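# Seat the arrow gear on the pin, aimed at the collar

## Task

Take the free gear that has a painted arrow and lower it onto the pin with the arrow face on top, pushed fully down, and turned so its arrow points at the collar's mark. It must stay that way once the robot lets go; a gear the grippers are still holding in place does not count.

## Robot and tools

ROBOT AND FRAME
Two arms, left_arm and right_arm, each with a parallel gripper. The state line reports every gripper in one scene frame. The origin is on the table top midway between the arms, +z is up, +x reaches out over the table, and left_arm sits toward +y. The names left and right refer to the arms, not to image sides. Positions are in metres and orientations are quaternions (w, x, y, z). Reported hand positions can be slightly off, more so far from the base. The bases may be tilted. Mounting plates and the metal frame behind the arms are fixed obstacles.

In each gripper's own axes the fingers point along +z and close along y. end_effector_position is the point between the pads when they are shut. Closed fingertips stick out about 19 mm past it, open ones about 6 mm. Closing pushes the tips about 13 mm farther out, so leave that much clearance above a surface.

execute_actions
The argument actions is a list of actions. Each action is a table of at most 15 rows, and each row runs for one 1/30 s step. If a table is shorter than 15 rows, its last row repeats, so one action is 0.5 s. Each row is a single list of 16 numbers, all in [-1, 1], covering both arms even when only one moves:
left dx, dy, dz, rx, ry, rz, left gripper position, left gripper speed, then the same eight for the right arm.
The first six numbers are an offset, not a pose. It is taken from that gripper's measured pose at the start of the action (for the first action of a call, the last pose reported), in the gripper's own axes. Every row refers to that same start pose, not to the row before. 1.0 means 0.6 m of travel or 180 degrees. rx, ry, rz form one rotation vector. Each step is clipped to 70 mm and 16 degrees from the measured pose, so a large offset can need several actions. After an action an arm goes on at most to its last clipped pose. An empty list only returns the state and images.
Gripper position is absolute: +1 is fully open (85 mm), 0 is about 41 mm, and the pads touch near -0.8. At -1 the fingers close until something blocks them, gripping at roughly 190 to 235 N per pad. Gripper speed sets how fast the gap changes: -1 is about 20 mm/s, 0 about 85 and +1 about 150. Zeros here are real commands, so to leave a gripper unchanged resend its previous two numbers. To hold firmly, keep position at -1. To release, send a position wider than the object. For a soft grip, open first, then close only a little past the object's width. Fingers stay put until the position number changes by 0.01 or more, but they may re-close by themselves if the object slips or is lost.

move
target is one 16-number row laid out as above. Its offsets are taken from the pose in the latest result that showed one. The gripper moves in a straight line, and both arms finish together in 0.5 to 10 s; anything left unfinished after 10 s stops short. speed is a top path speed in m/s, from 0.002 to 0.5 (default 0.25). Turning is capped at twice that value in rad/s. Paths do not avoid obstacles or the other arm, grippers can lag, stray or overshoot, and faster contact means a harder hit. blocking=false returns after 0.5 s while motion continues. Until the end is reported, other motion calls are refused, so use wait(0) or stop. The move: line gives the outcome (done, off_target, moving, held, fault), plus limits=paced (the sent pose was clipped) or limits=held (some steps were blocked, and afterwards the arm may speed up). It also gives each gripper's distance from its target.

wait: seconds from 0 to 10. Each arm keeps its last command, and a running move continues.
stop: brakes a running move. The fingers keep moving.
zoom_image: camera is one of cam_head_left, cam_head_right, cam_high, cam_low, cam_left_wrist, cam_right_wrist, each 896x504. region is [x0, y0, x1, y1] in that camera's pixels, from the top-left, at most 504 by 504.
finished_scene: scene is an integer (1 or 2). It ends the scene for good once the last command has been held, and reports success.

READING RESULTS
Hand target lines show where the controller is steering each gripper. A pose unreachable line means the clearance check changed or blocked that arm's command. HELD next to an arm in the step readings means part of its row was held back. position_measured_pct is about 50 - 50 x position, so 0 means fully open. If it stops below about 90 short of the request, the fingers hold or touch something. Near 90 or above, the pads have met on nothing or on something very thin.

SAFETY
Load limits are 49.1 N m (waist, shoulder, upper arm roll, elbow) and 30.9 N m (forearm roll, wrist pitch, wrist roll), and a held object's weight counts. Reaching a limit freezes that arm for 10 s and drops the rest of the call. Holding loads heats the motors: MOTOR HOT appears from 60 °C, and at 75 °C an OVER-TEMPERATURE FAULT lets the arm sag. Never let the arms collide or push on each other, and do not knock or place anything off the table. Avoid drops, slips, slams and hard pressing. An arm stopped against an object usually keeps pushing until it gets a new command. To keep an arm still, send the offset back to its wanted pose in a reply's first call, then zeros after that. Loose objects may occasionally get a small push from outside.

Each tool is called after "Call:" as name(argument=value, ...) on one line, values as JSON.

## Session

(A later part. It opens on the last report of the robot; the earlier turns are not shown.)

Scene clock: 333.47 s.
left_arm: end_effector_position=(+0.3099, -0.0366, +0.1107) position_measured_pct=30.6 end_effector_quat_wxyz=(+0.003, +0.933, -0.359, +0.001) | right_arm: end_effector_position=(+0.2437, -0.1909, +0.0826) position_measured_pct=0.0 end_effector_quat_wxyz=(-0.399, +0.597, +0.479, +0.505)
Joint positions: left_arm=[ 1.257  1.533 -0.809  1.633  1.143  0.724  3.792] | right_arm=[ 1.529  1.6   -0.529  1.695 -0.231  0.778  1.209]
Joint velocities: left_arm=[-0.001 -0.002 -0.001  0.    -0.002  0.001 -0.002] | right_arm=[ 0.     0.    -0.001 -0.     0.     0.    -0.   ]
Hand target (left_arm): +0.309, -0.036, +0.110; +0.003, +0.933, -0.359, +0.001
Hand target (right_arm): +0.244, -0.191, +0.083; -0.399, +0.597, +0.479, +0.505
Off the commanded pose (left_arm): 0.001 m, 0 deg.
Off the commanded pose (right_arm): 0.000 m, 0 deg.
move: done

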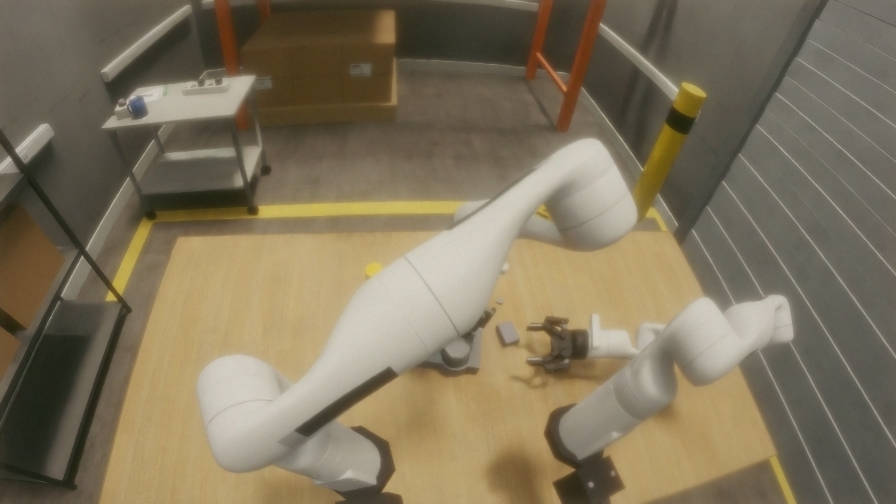

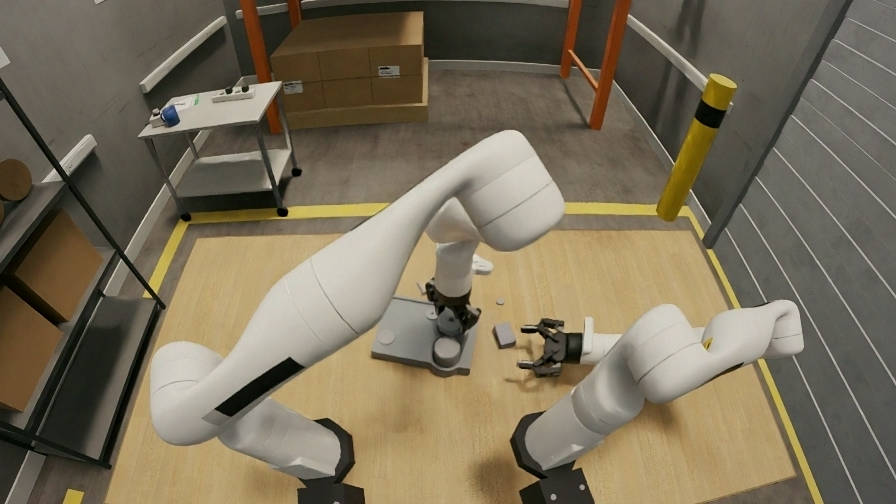

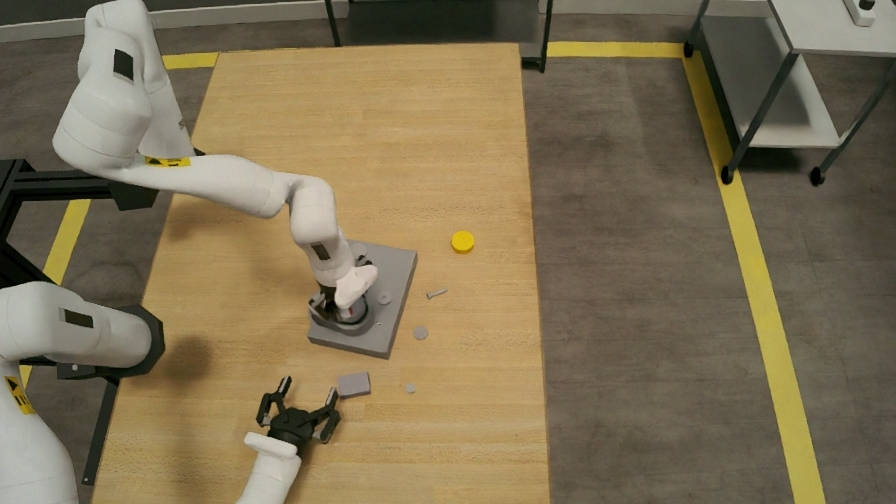

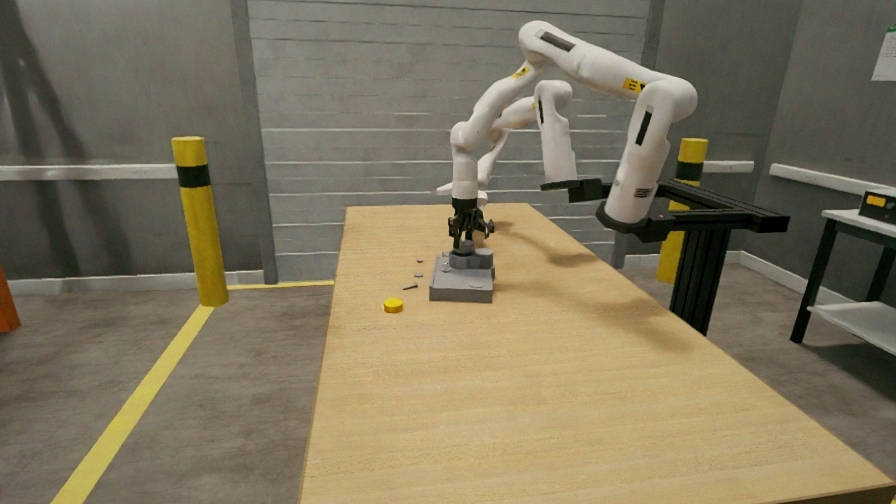

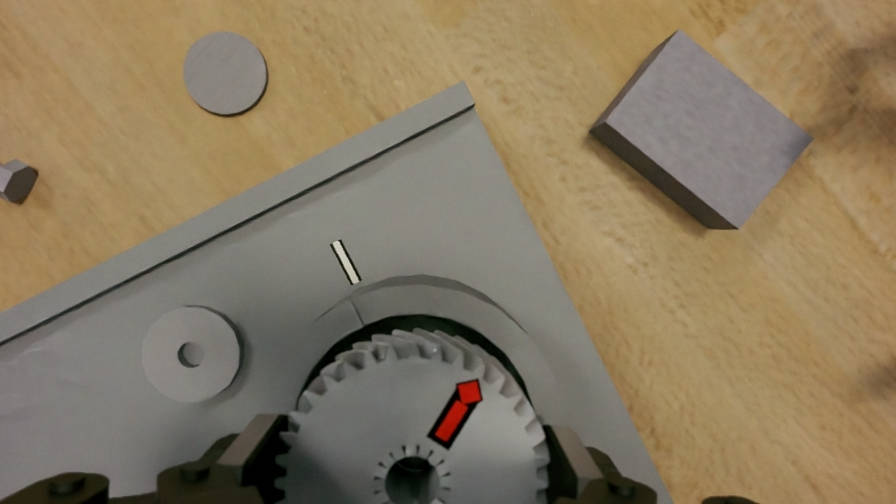

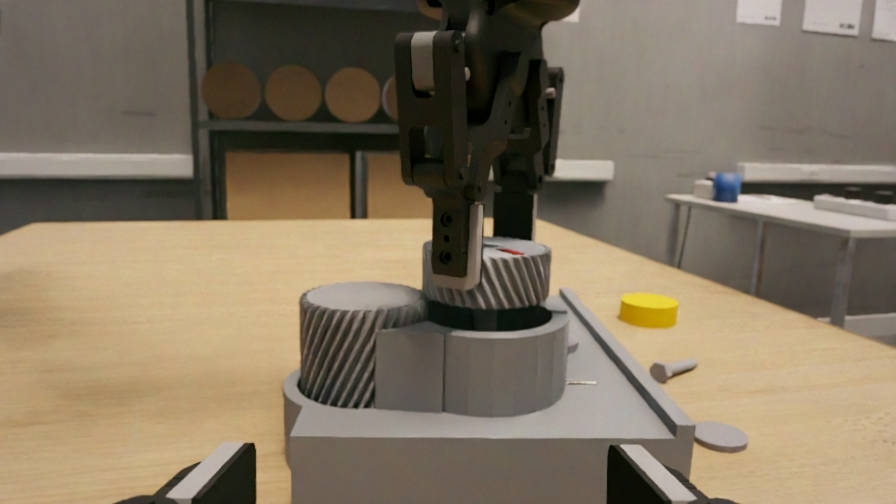

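Call:
move(target=[-0.0009, -0.0004, 0.00867, 0, 0, -0.025, -1, -0.4, 0, 0, 0, 0, 0, 0, 1, 0], speed=0.04)

Scene clock: 343.50 s.
left_arm: end_effector_position=(+0.3103, -0.0367, +0.1069) position_measured_pct=30.6 end_effector_quat_wxyz=(+0.004, +0.947, -0.322, +0.002) | right_arm: end_effector_position=(+0.2437, -0.1909, +0.0826) position_measured_pct=0.0 end_effector_quat_wxyz=(-0.399, +0.597, +0.479, +0.505)
Joint positions: left_arm=[ 1.258  1.544 -0.815  1.631  1.163  0.726  3.858] | right_arm=[ 1.529  1.6   -0.529  1.695 -0.231  0.778  1.209]
Joint velocities: left_arm=[ 0.     0.001 -0.001 -0.     0.002  0.001  0.005] | right_arm=[-0.001 -0.001 -0.     0.001 -0.    -0.001  0.   ]
Hand target (left_arm): +0.310, -0.036, +0.106; +0.003, +0.947, -0.322, +0.001
Hand target (right_arm): +0.244, -0.191, +0.083; -0.399, +0.597, +0.479, +0.505
Off the commanded pose (left_arm): 0.002 m, 0 deg.
Off the commanded pose (right_arm): 0.000 m, 0 deg.
move: done

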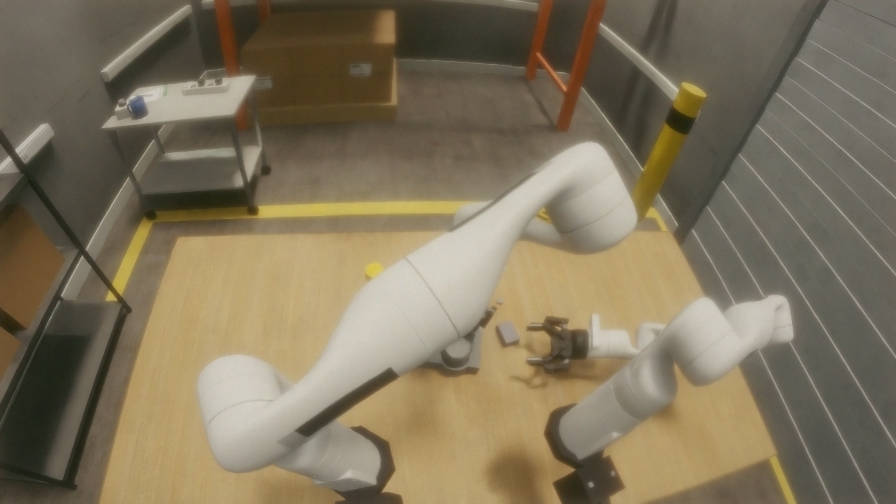

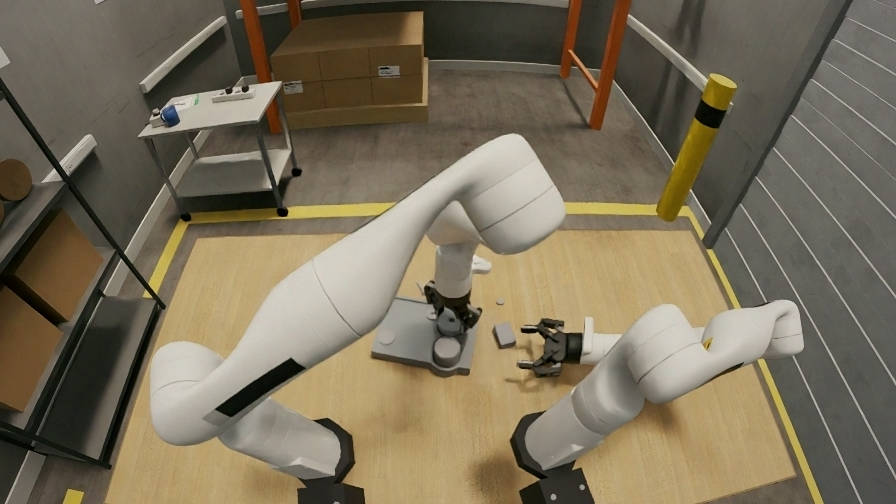

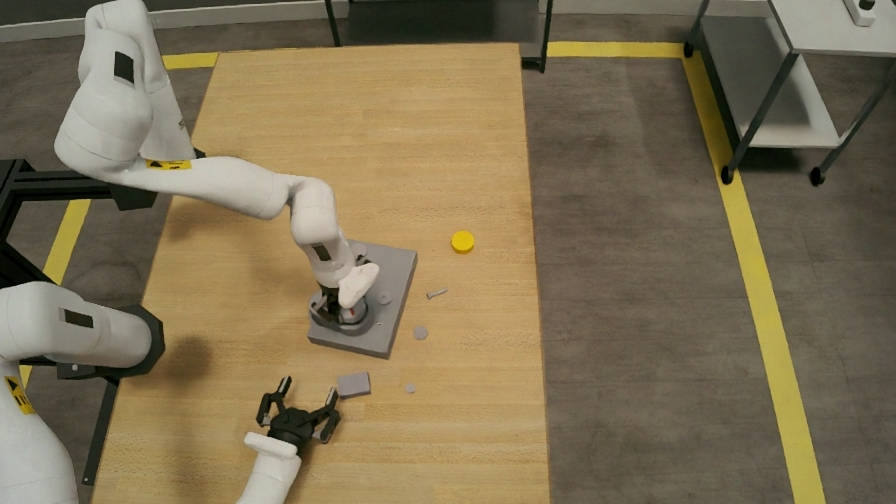

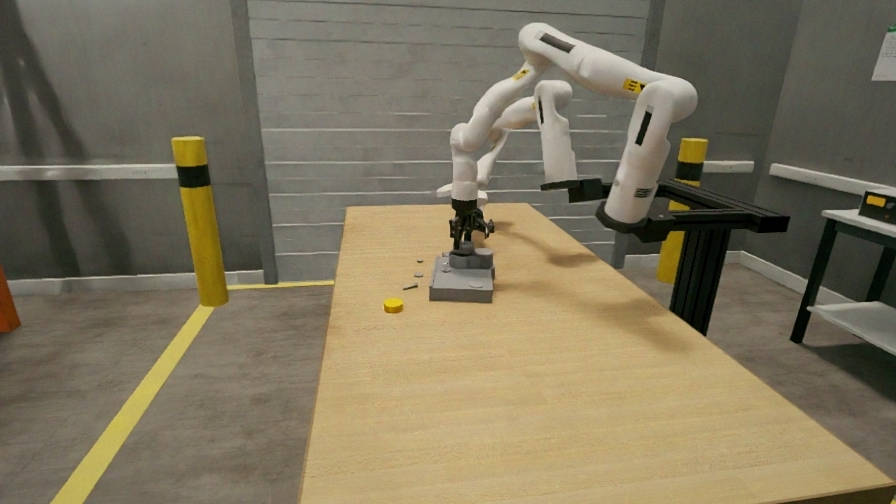

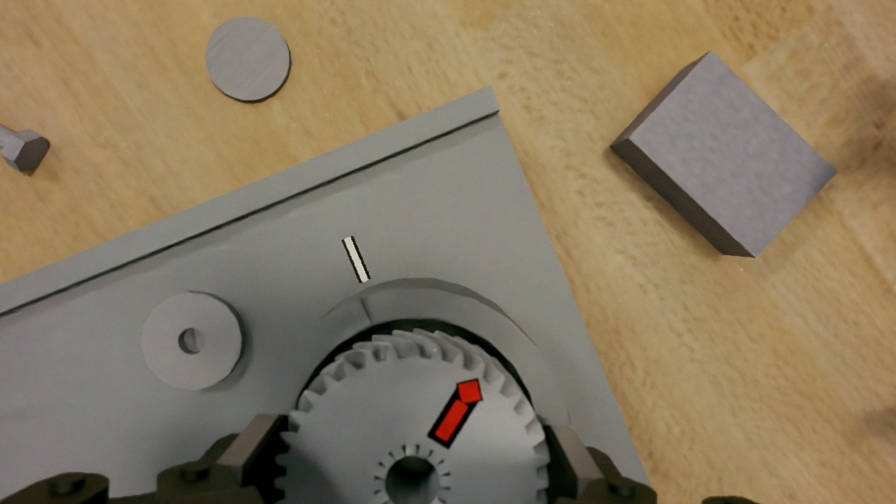

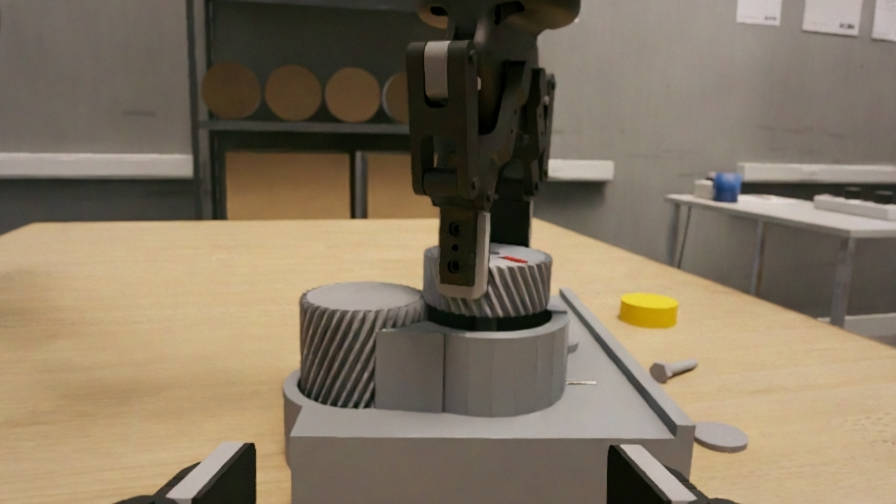

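Call:
move(target=[-0.0012, 0, 0.003, 0, 0, -0.0111, -1, -0.4, 0, 0, 0, 0, 0, 0, 1, 0], speed=0.03)

Scene clock: 348.10 s.
left_arm: end_effector_position=(+0.3103, -0.0367, +0.1059) position_measured_pct=30.6 end_effector_quat_wxyz=(+0.004, +0.952, -0.305, +0.003) | right_arm: end_effector_position=(+0.2437, -0.1909, +0.0826) position_measured_pct=0.0 end_effector_quat_wxyz=(-0.399, +0.597, +0.479, +0.505)
Joint positions: left_arm=[ 1.26   1.547 -0.817  1.632  1.171  0.727  3.887] | right_arm=[ 1.529  1.6   -0.529  1.695 -0.231  0.778  1.209]
Joint velocities: left_arm=[-0.     0.001  0.     0.     0.001 -0.001  0.003] | right_arm=[-0.001 -0.     0.001 -0.001  0.     0.     0.001]
Hand target (left_arm): +0.310, -0.036, +0.105; +0.004, +0.952, -0.305, +0.002
Hand target (right_arm): +0.244, -0.191, +0.083; -0.399, +0.597, +0.479, +0.505
Off the commanded pose (left_arm): 0.001 m, 0 deg.
Off the commanded pose (right_arm): 0.000 m, 0 deg.
move: done

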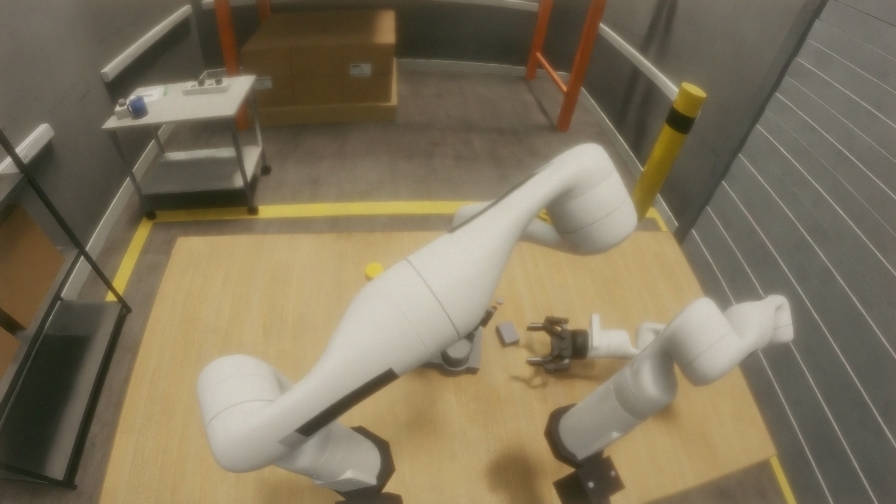

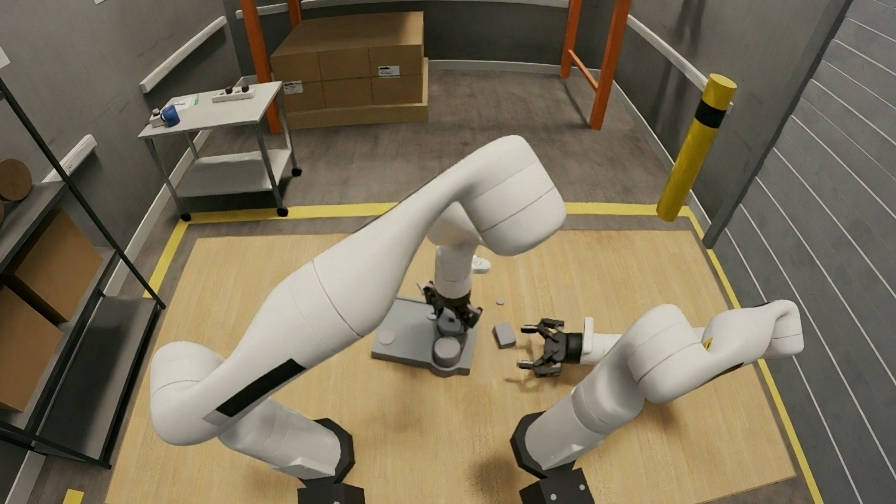

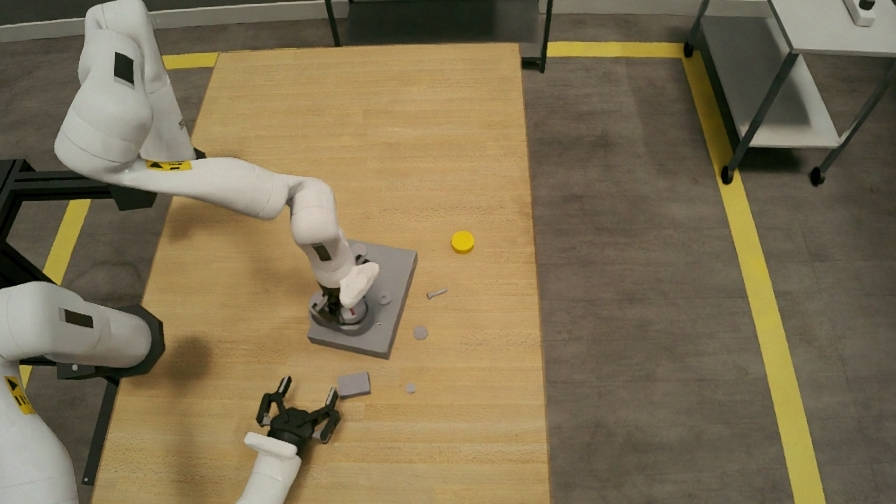

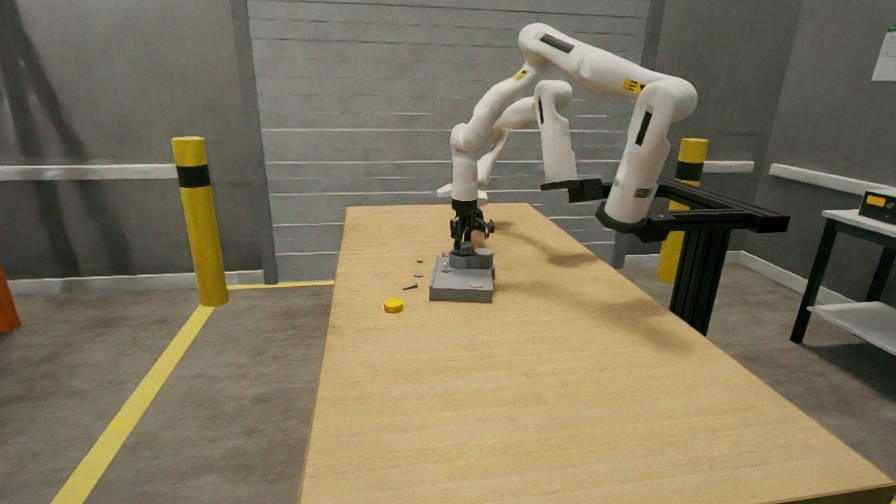

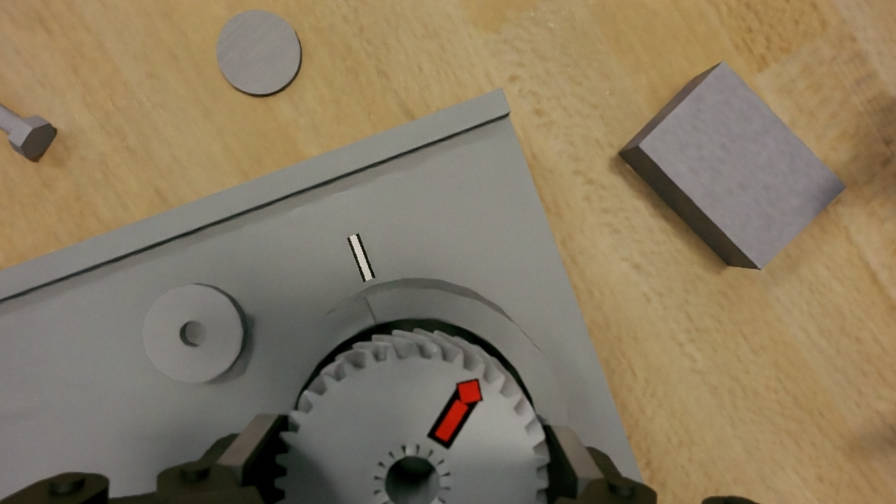

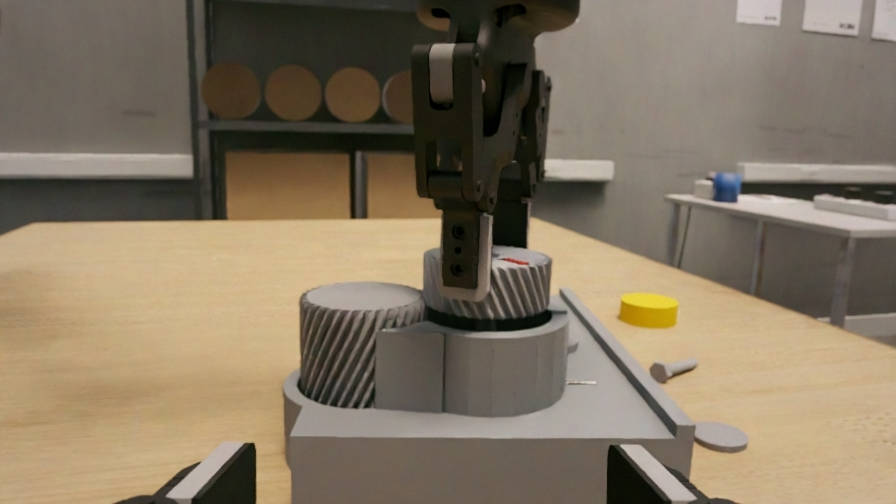

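Call:
move(target=[-0.001, 0, 0.0067, 0, 0, -0.0211, -1, -0.4, 0, 0, 0, 0, 0, 0, 1, 0], speed=0.04)

Scene clock: 351.47 s.
left_arm: end_effector_position=(+0.3103, -0.0367, +0.1030) position_measured_pct=30.6 end_effector_quat_wxyz=(+0.005, +0.962, -0.273, +0.003) | right_arm: end_effector_position=(+0.2437, -0.1909, +0.0826) position_measured_pct=0.0 end_effector_quat_wxyz=(-0.399, +0.597, +0.479, +0.505)
Joint positions: left_arm=[ 1.261  1.556 -0.822  1.632  1.187  0.73   3.944] | right_arm=[ 1.529  1.6   -0.529  1.695 -0.231  0.778  1.209]
Joint velocities: left_arm=[ 0.     0.001 -0.002 -0.    -0.     0.001  0.005] | right_arm=[ 0.    -0.001 -0.001  0.    -0.     0.001 -0.   ]
Hand target (left_arm): +0.310, -0.036, +0.102; +0.005, +0.962, -0.273, +0.003
Hand target (right_arm): +0.244, -0.191, +0.083; -0.399, +0.597, +0.479, +0.505
Off the commanded pose (left_arm): 0.001 m, 0 deg.
Off the commanded pose (right_arm): 0.000 m, 0 deg.
move: done

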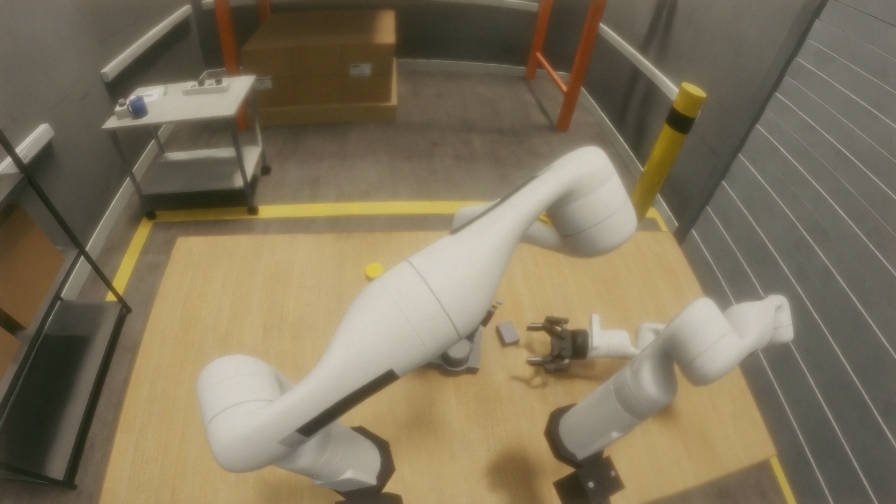

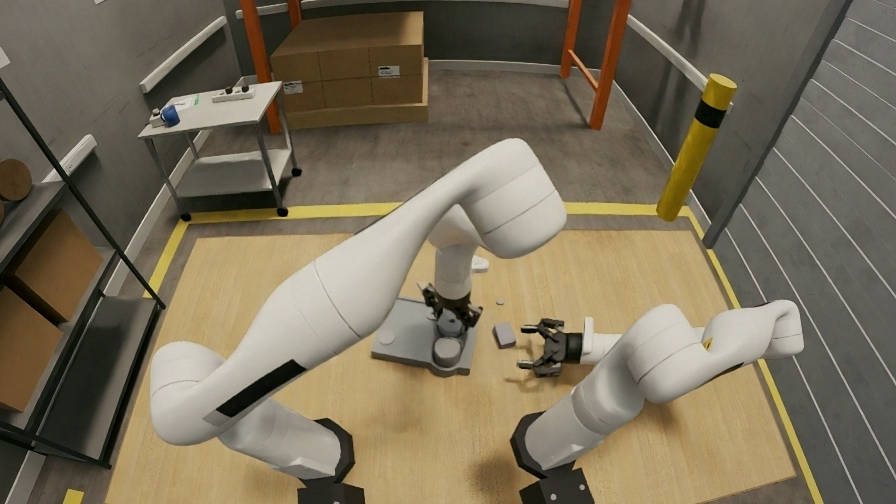

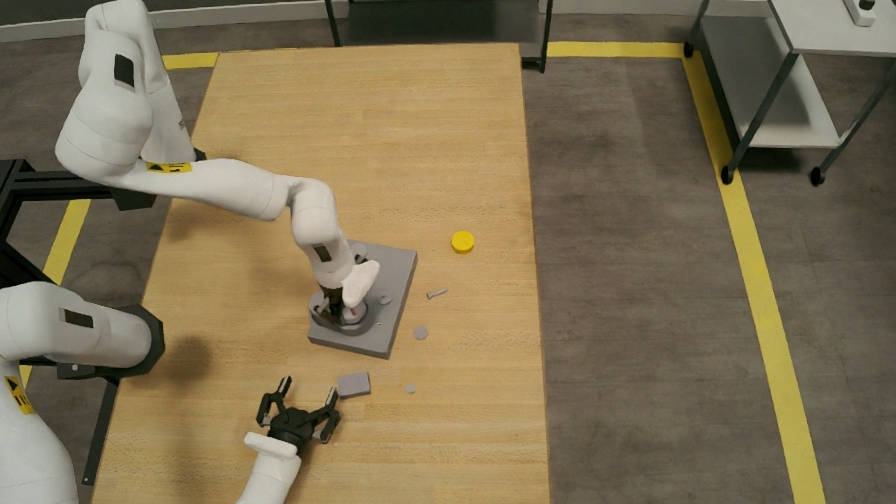

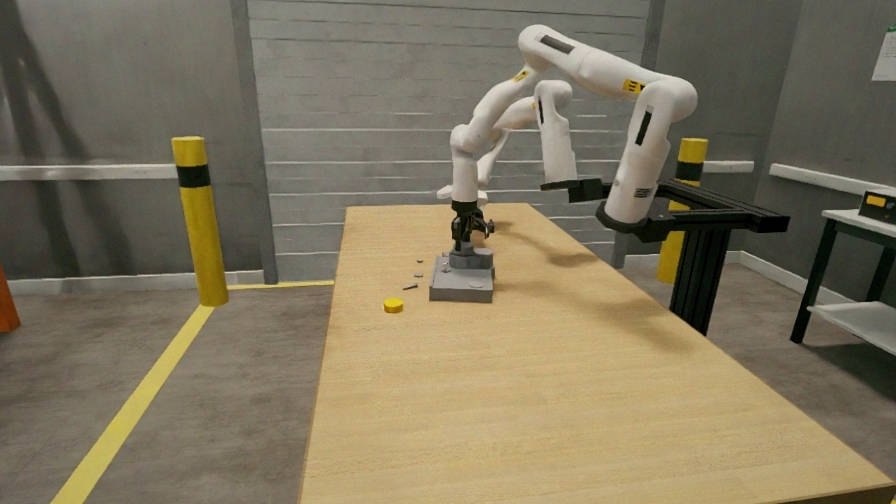

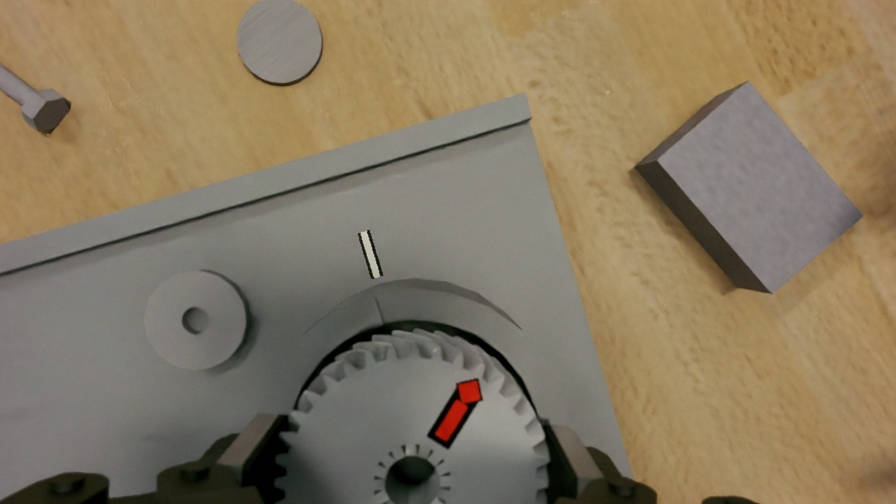

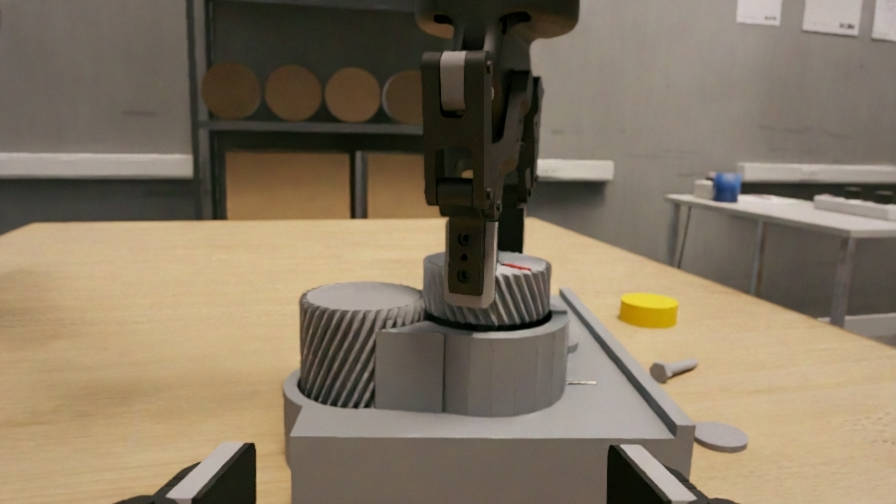

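Call:
move(target=[-0.001, 0, 0.0165, 0, 0, -0.0433, -1, -0.4, 0, 0, 0, 0, 0, 0, 1, 0], speed=0.06)

Scene clock: 360.77 s.
left_arm: end_effector_position=(+0.3103, -0.0366, +0.0945) position_measured_pct=30.6 end_effector_quat_wxyz=(+0.006, +0.978, -0.206, +0.003) | right_arm: end_effector_position=(+0.2437, -0.1909, +0.0826) position_measured_pct=0.0 end_effector_quat_wxyz=(-0.399, +0.597, +0.479, +0.505)
Joint positions: left_arm=[ 1.263  1.579 -0.828  1.626  1.219  0.733  4.063] | right_arm=[ 1.529  1.6   -0.529  1.694 -0.231  0.778  1.209]
Joint velocities: left_arm=[ 0.     0.001 -0.001 -0.001  0.     0.     0.008] | right_arm=[-0.    -0.    -0.001 -0.    -0.    -0.     0.   ]
Hand target (left_arm): +0.310, -0.036, +0.093; +0.005, +0.978, -0.207, +0.003
Hand target (right_arm): +0.244, -0.191, +0.083; -0.399, +0.597, +0.479, +0.505
Off the commanded pose (left_arm): 0.001 m, 0 deg.
Off the commanded pose (right_arm): 0.000 m, 0 deg.
move: done

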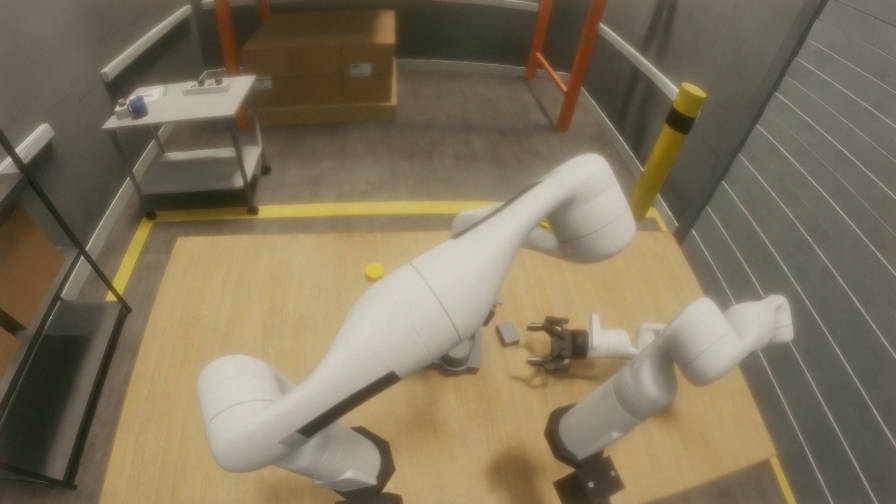

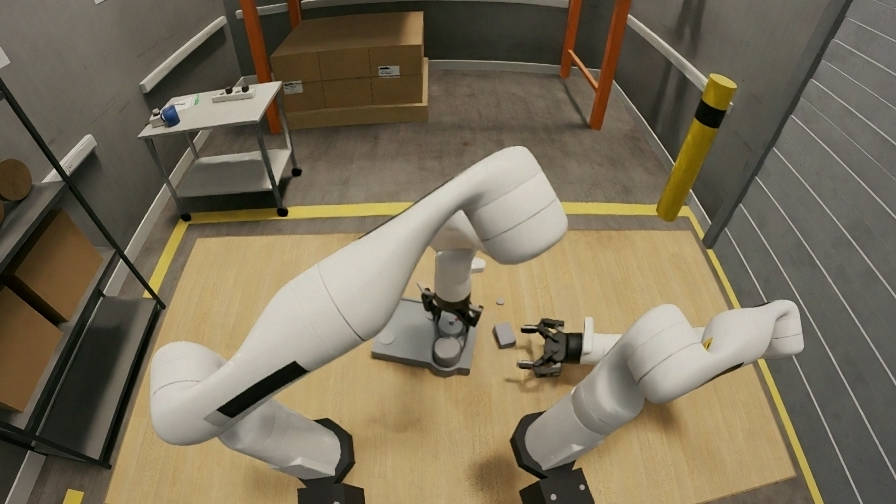

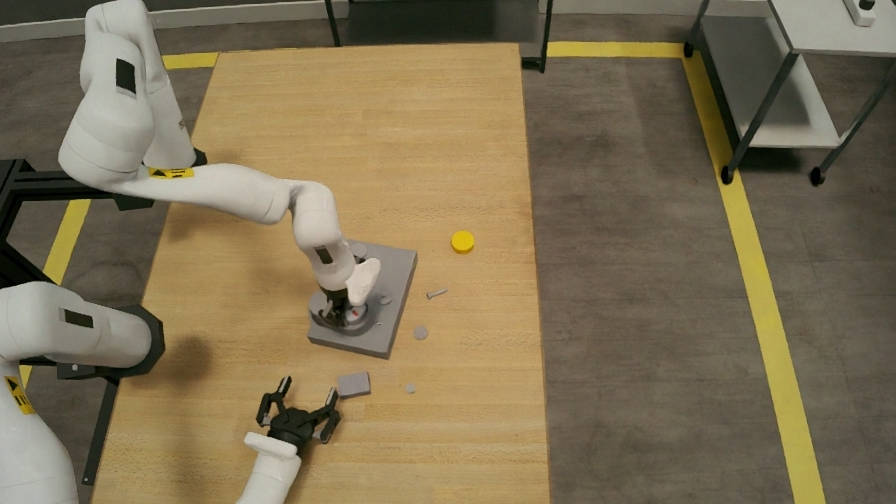

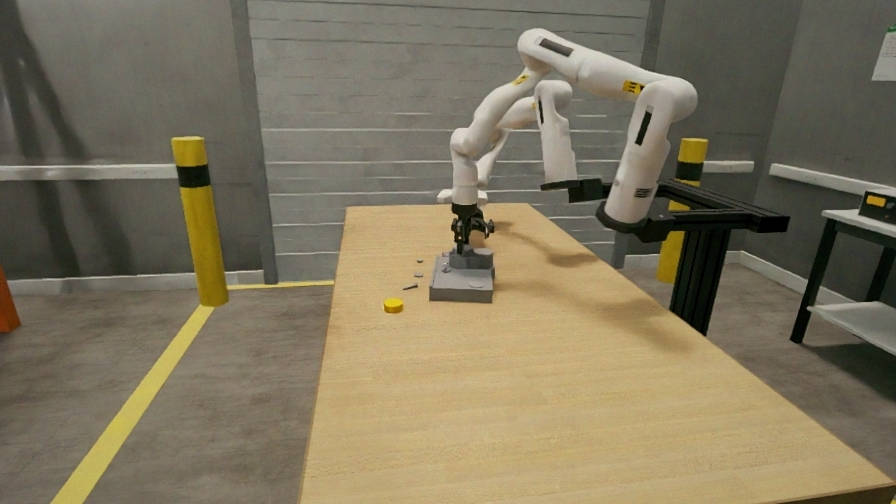

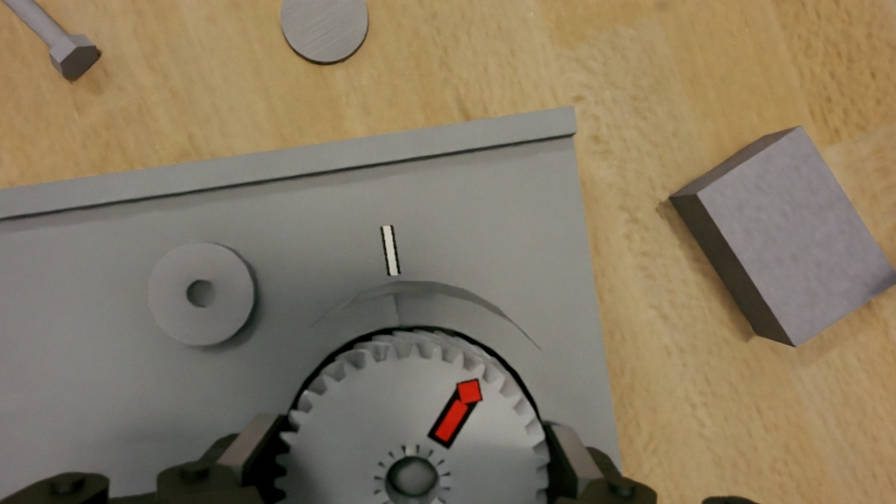

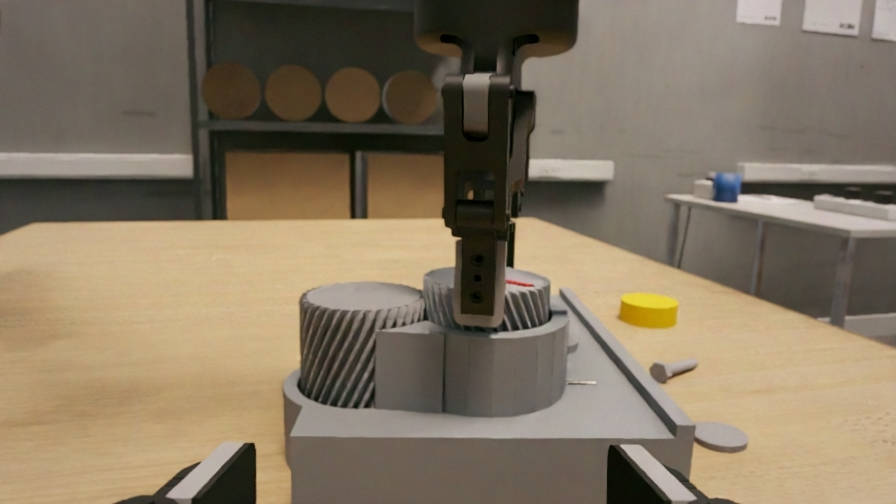

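Call:
move(target=[-0.0003, 0, -0.0262, 0, 0, 0.0735, -1, -0.4, 0, 0, 0, 0, 0, 0, 1, 0], speed=0.12)

Scene clock: 375.83 s.
left_arm: end_effector_position=(+0.3101, -0.0363, +0.1102) position_measured_pct=30.6 end_effector_quat_wxyz=(+0.005, +0.948, -0.318, +0.004) | right_arm: end_effector_position=(+0.2437, -0.1909, +0.0826) position_measured_pct=0.0 end_effector_quat_wxyz=(-0.399, +0.597, +0.479, +0.505)
Joint positions: left_arm=[ 1.261  1.536 -0.817  1.641  1.168  0.725  3.858] | right_arm=[ 1.529  1.6   -0.529  1.694 -0.231  0.778  1.209]
Joint velocities: left_arm=[-0.001 -0.002  0.001  0.002 -0.001 -0.001 -0.006] | right_arm=[-0.001 -0.001  0.001  0.    -0.    -0.001 -0.   ]
Hand target (left_arm): +0.310, -0.036, +0.110; +0.005, +0.948, -0.318, +0.004
Hand target (right_arm): +0.244, -0.191, +0.083; -0.399, +0.597, +0.479, +0.505
Off the commanded pose (left_arm): 0.000 m, 0 deg.
Off the commanded pose (right_arm): 0.000 m, 0 deg.
move: done

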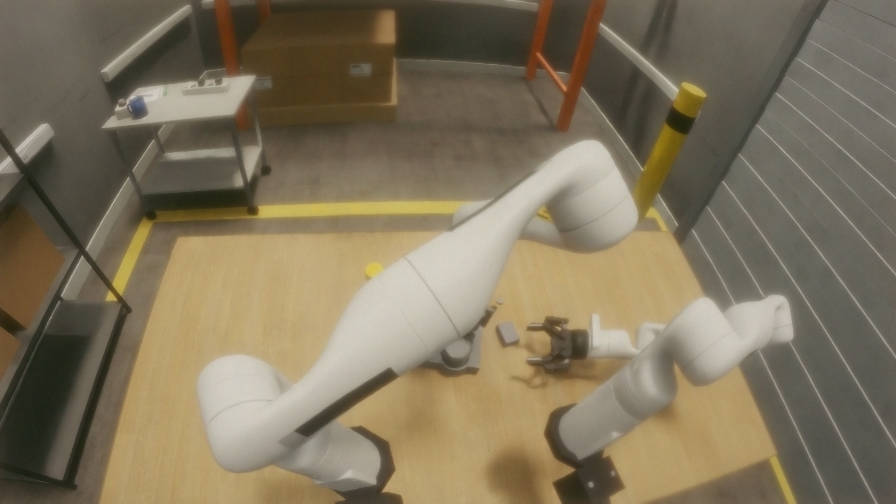

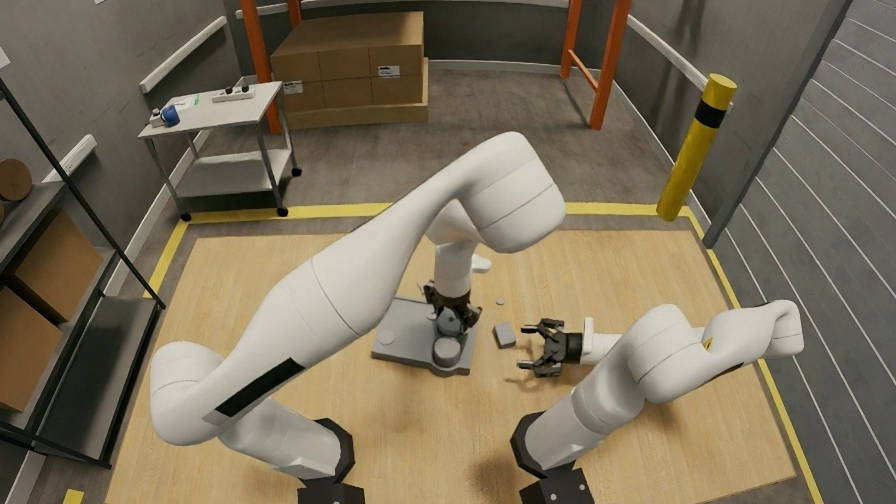

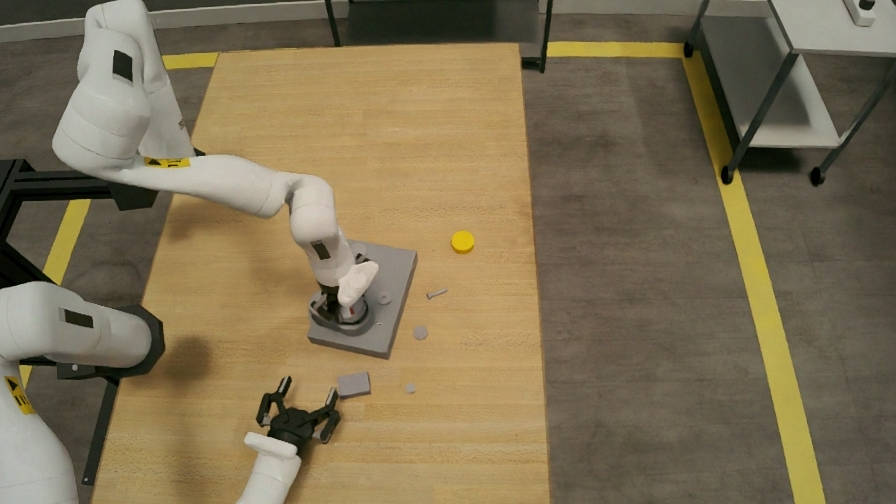

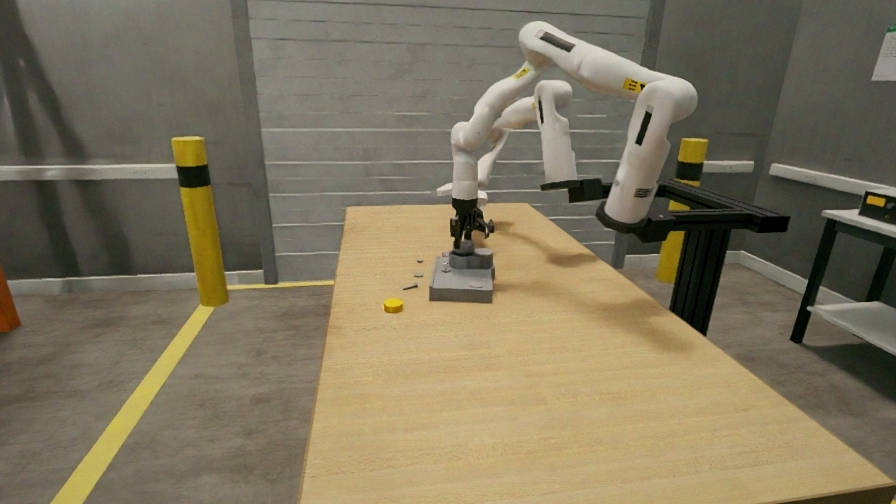

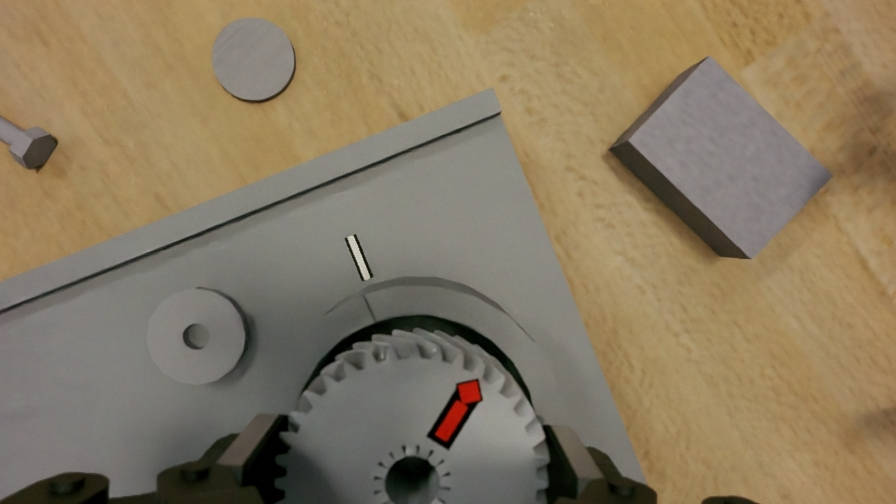

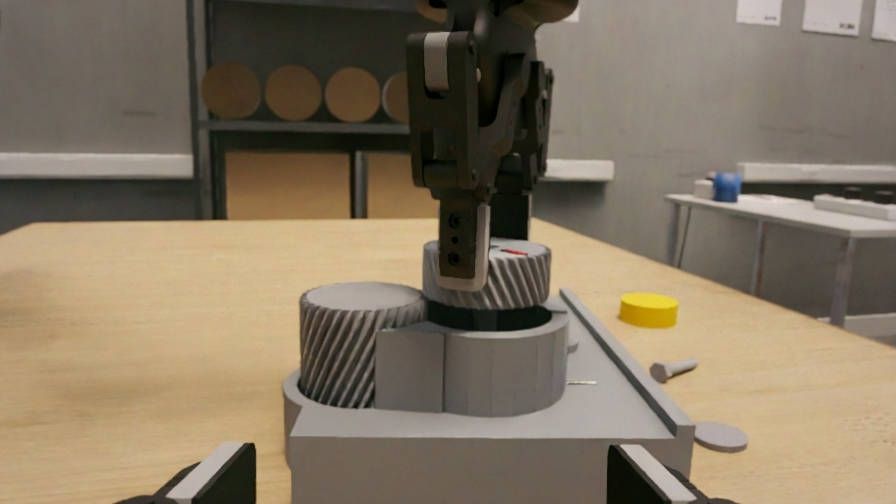

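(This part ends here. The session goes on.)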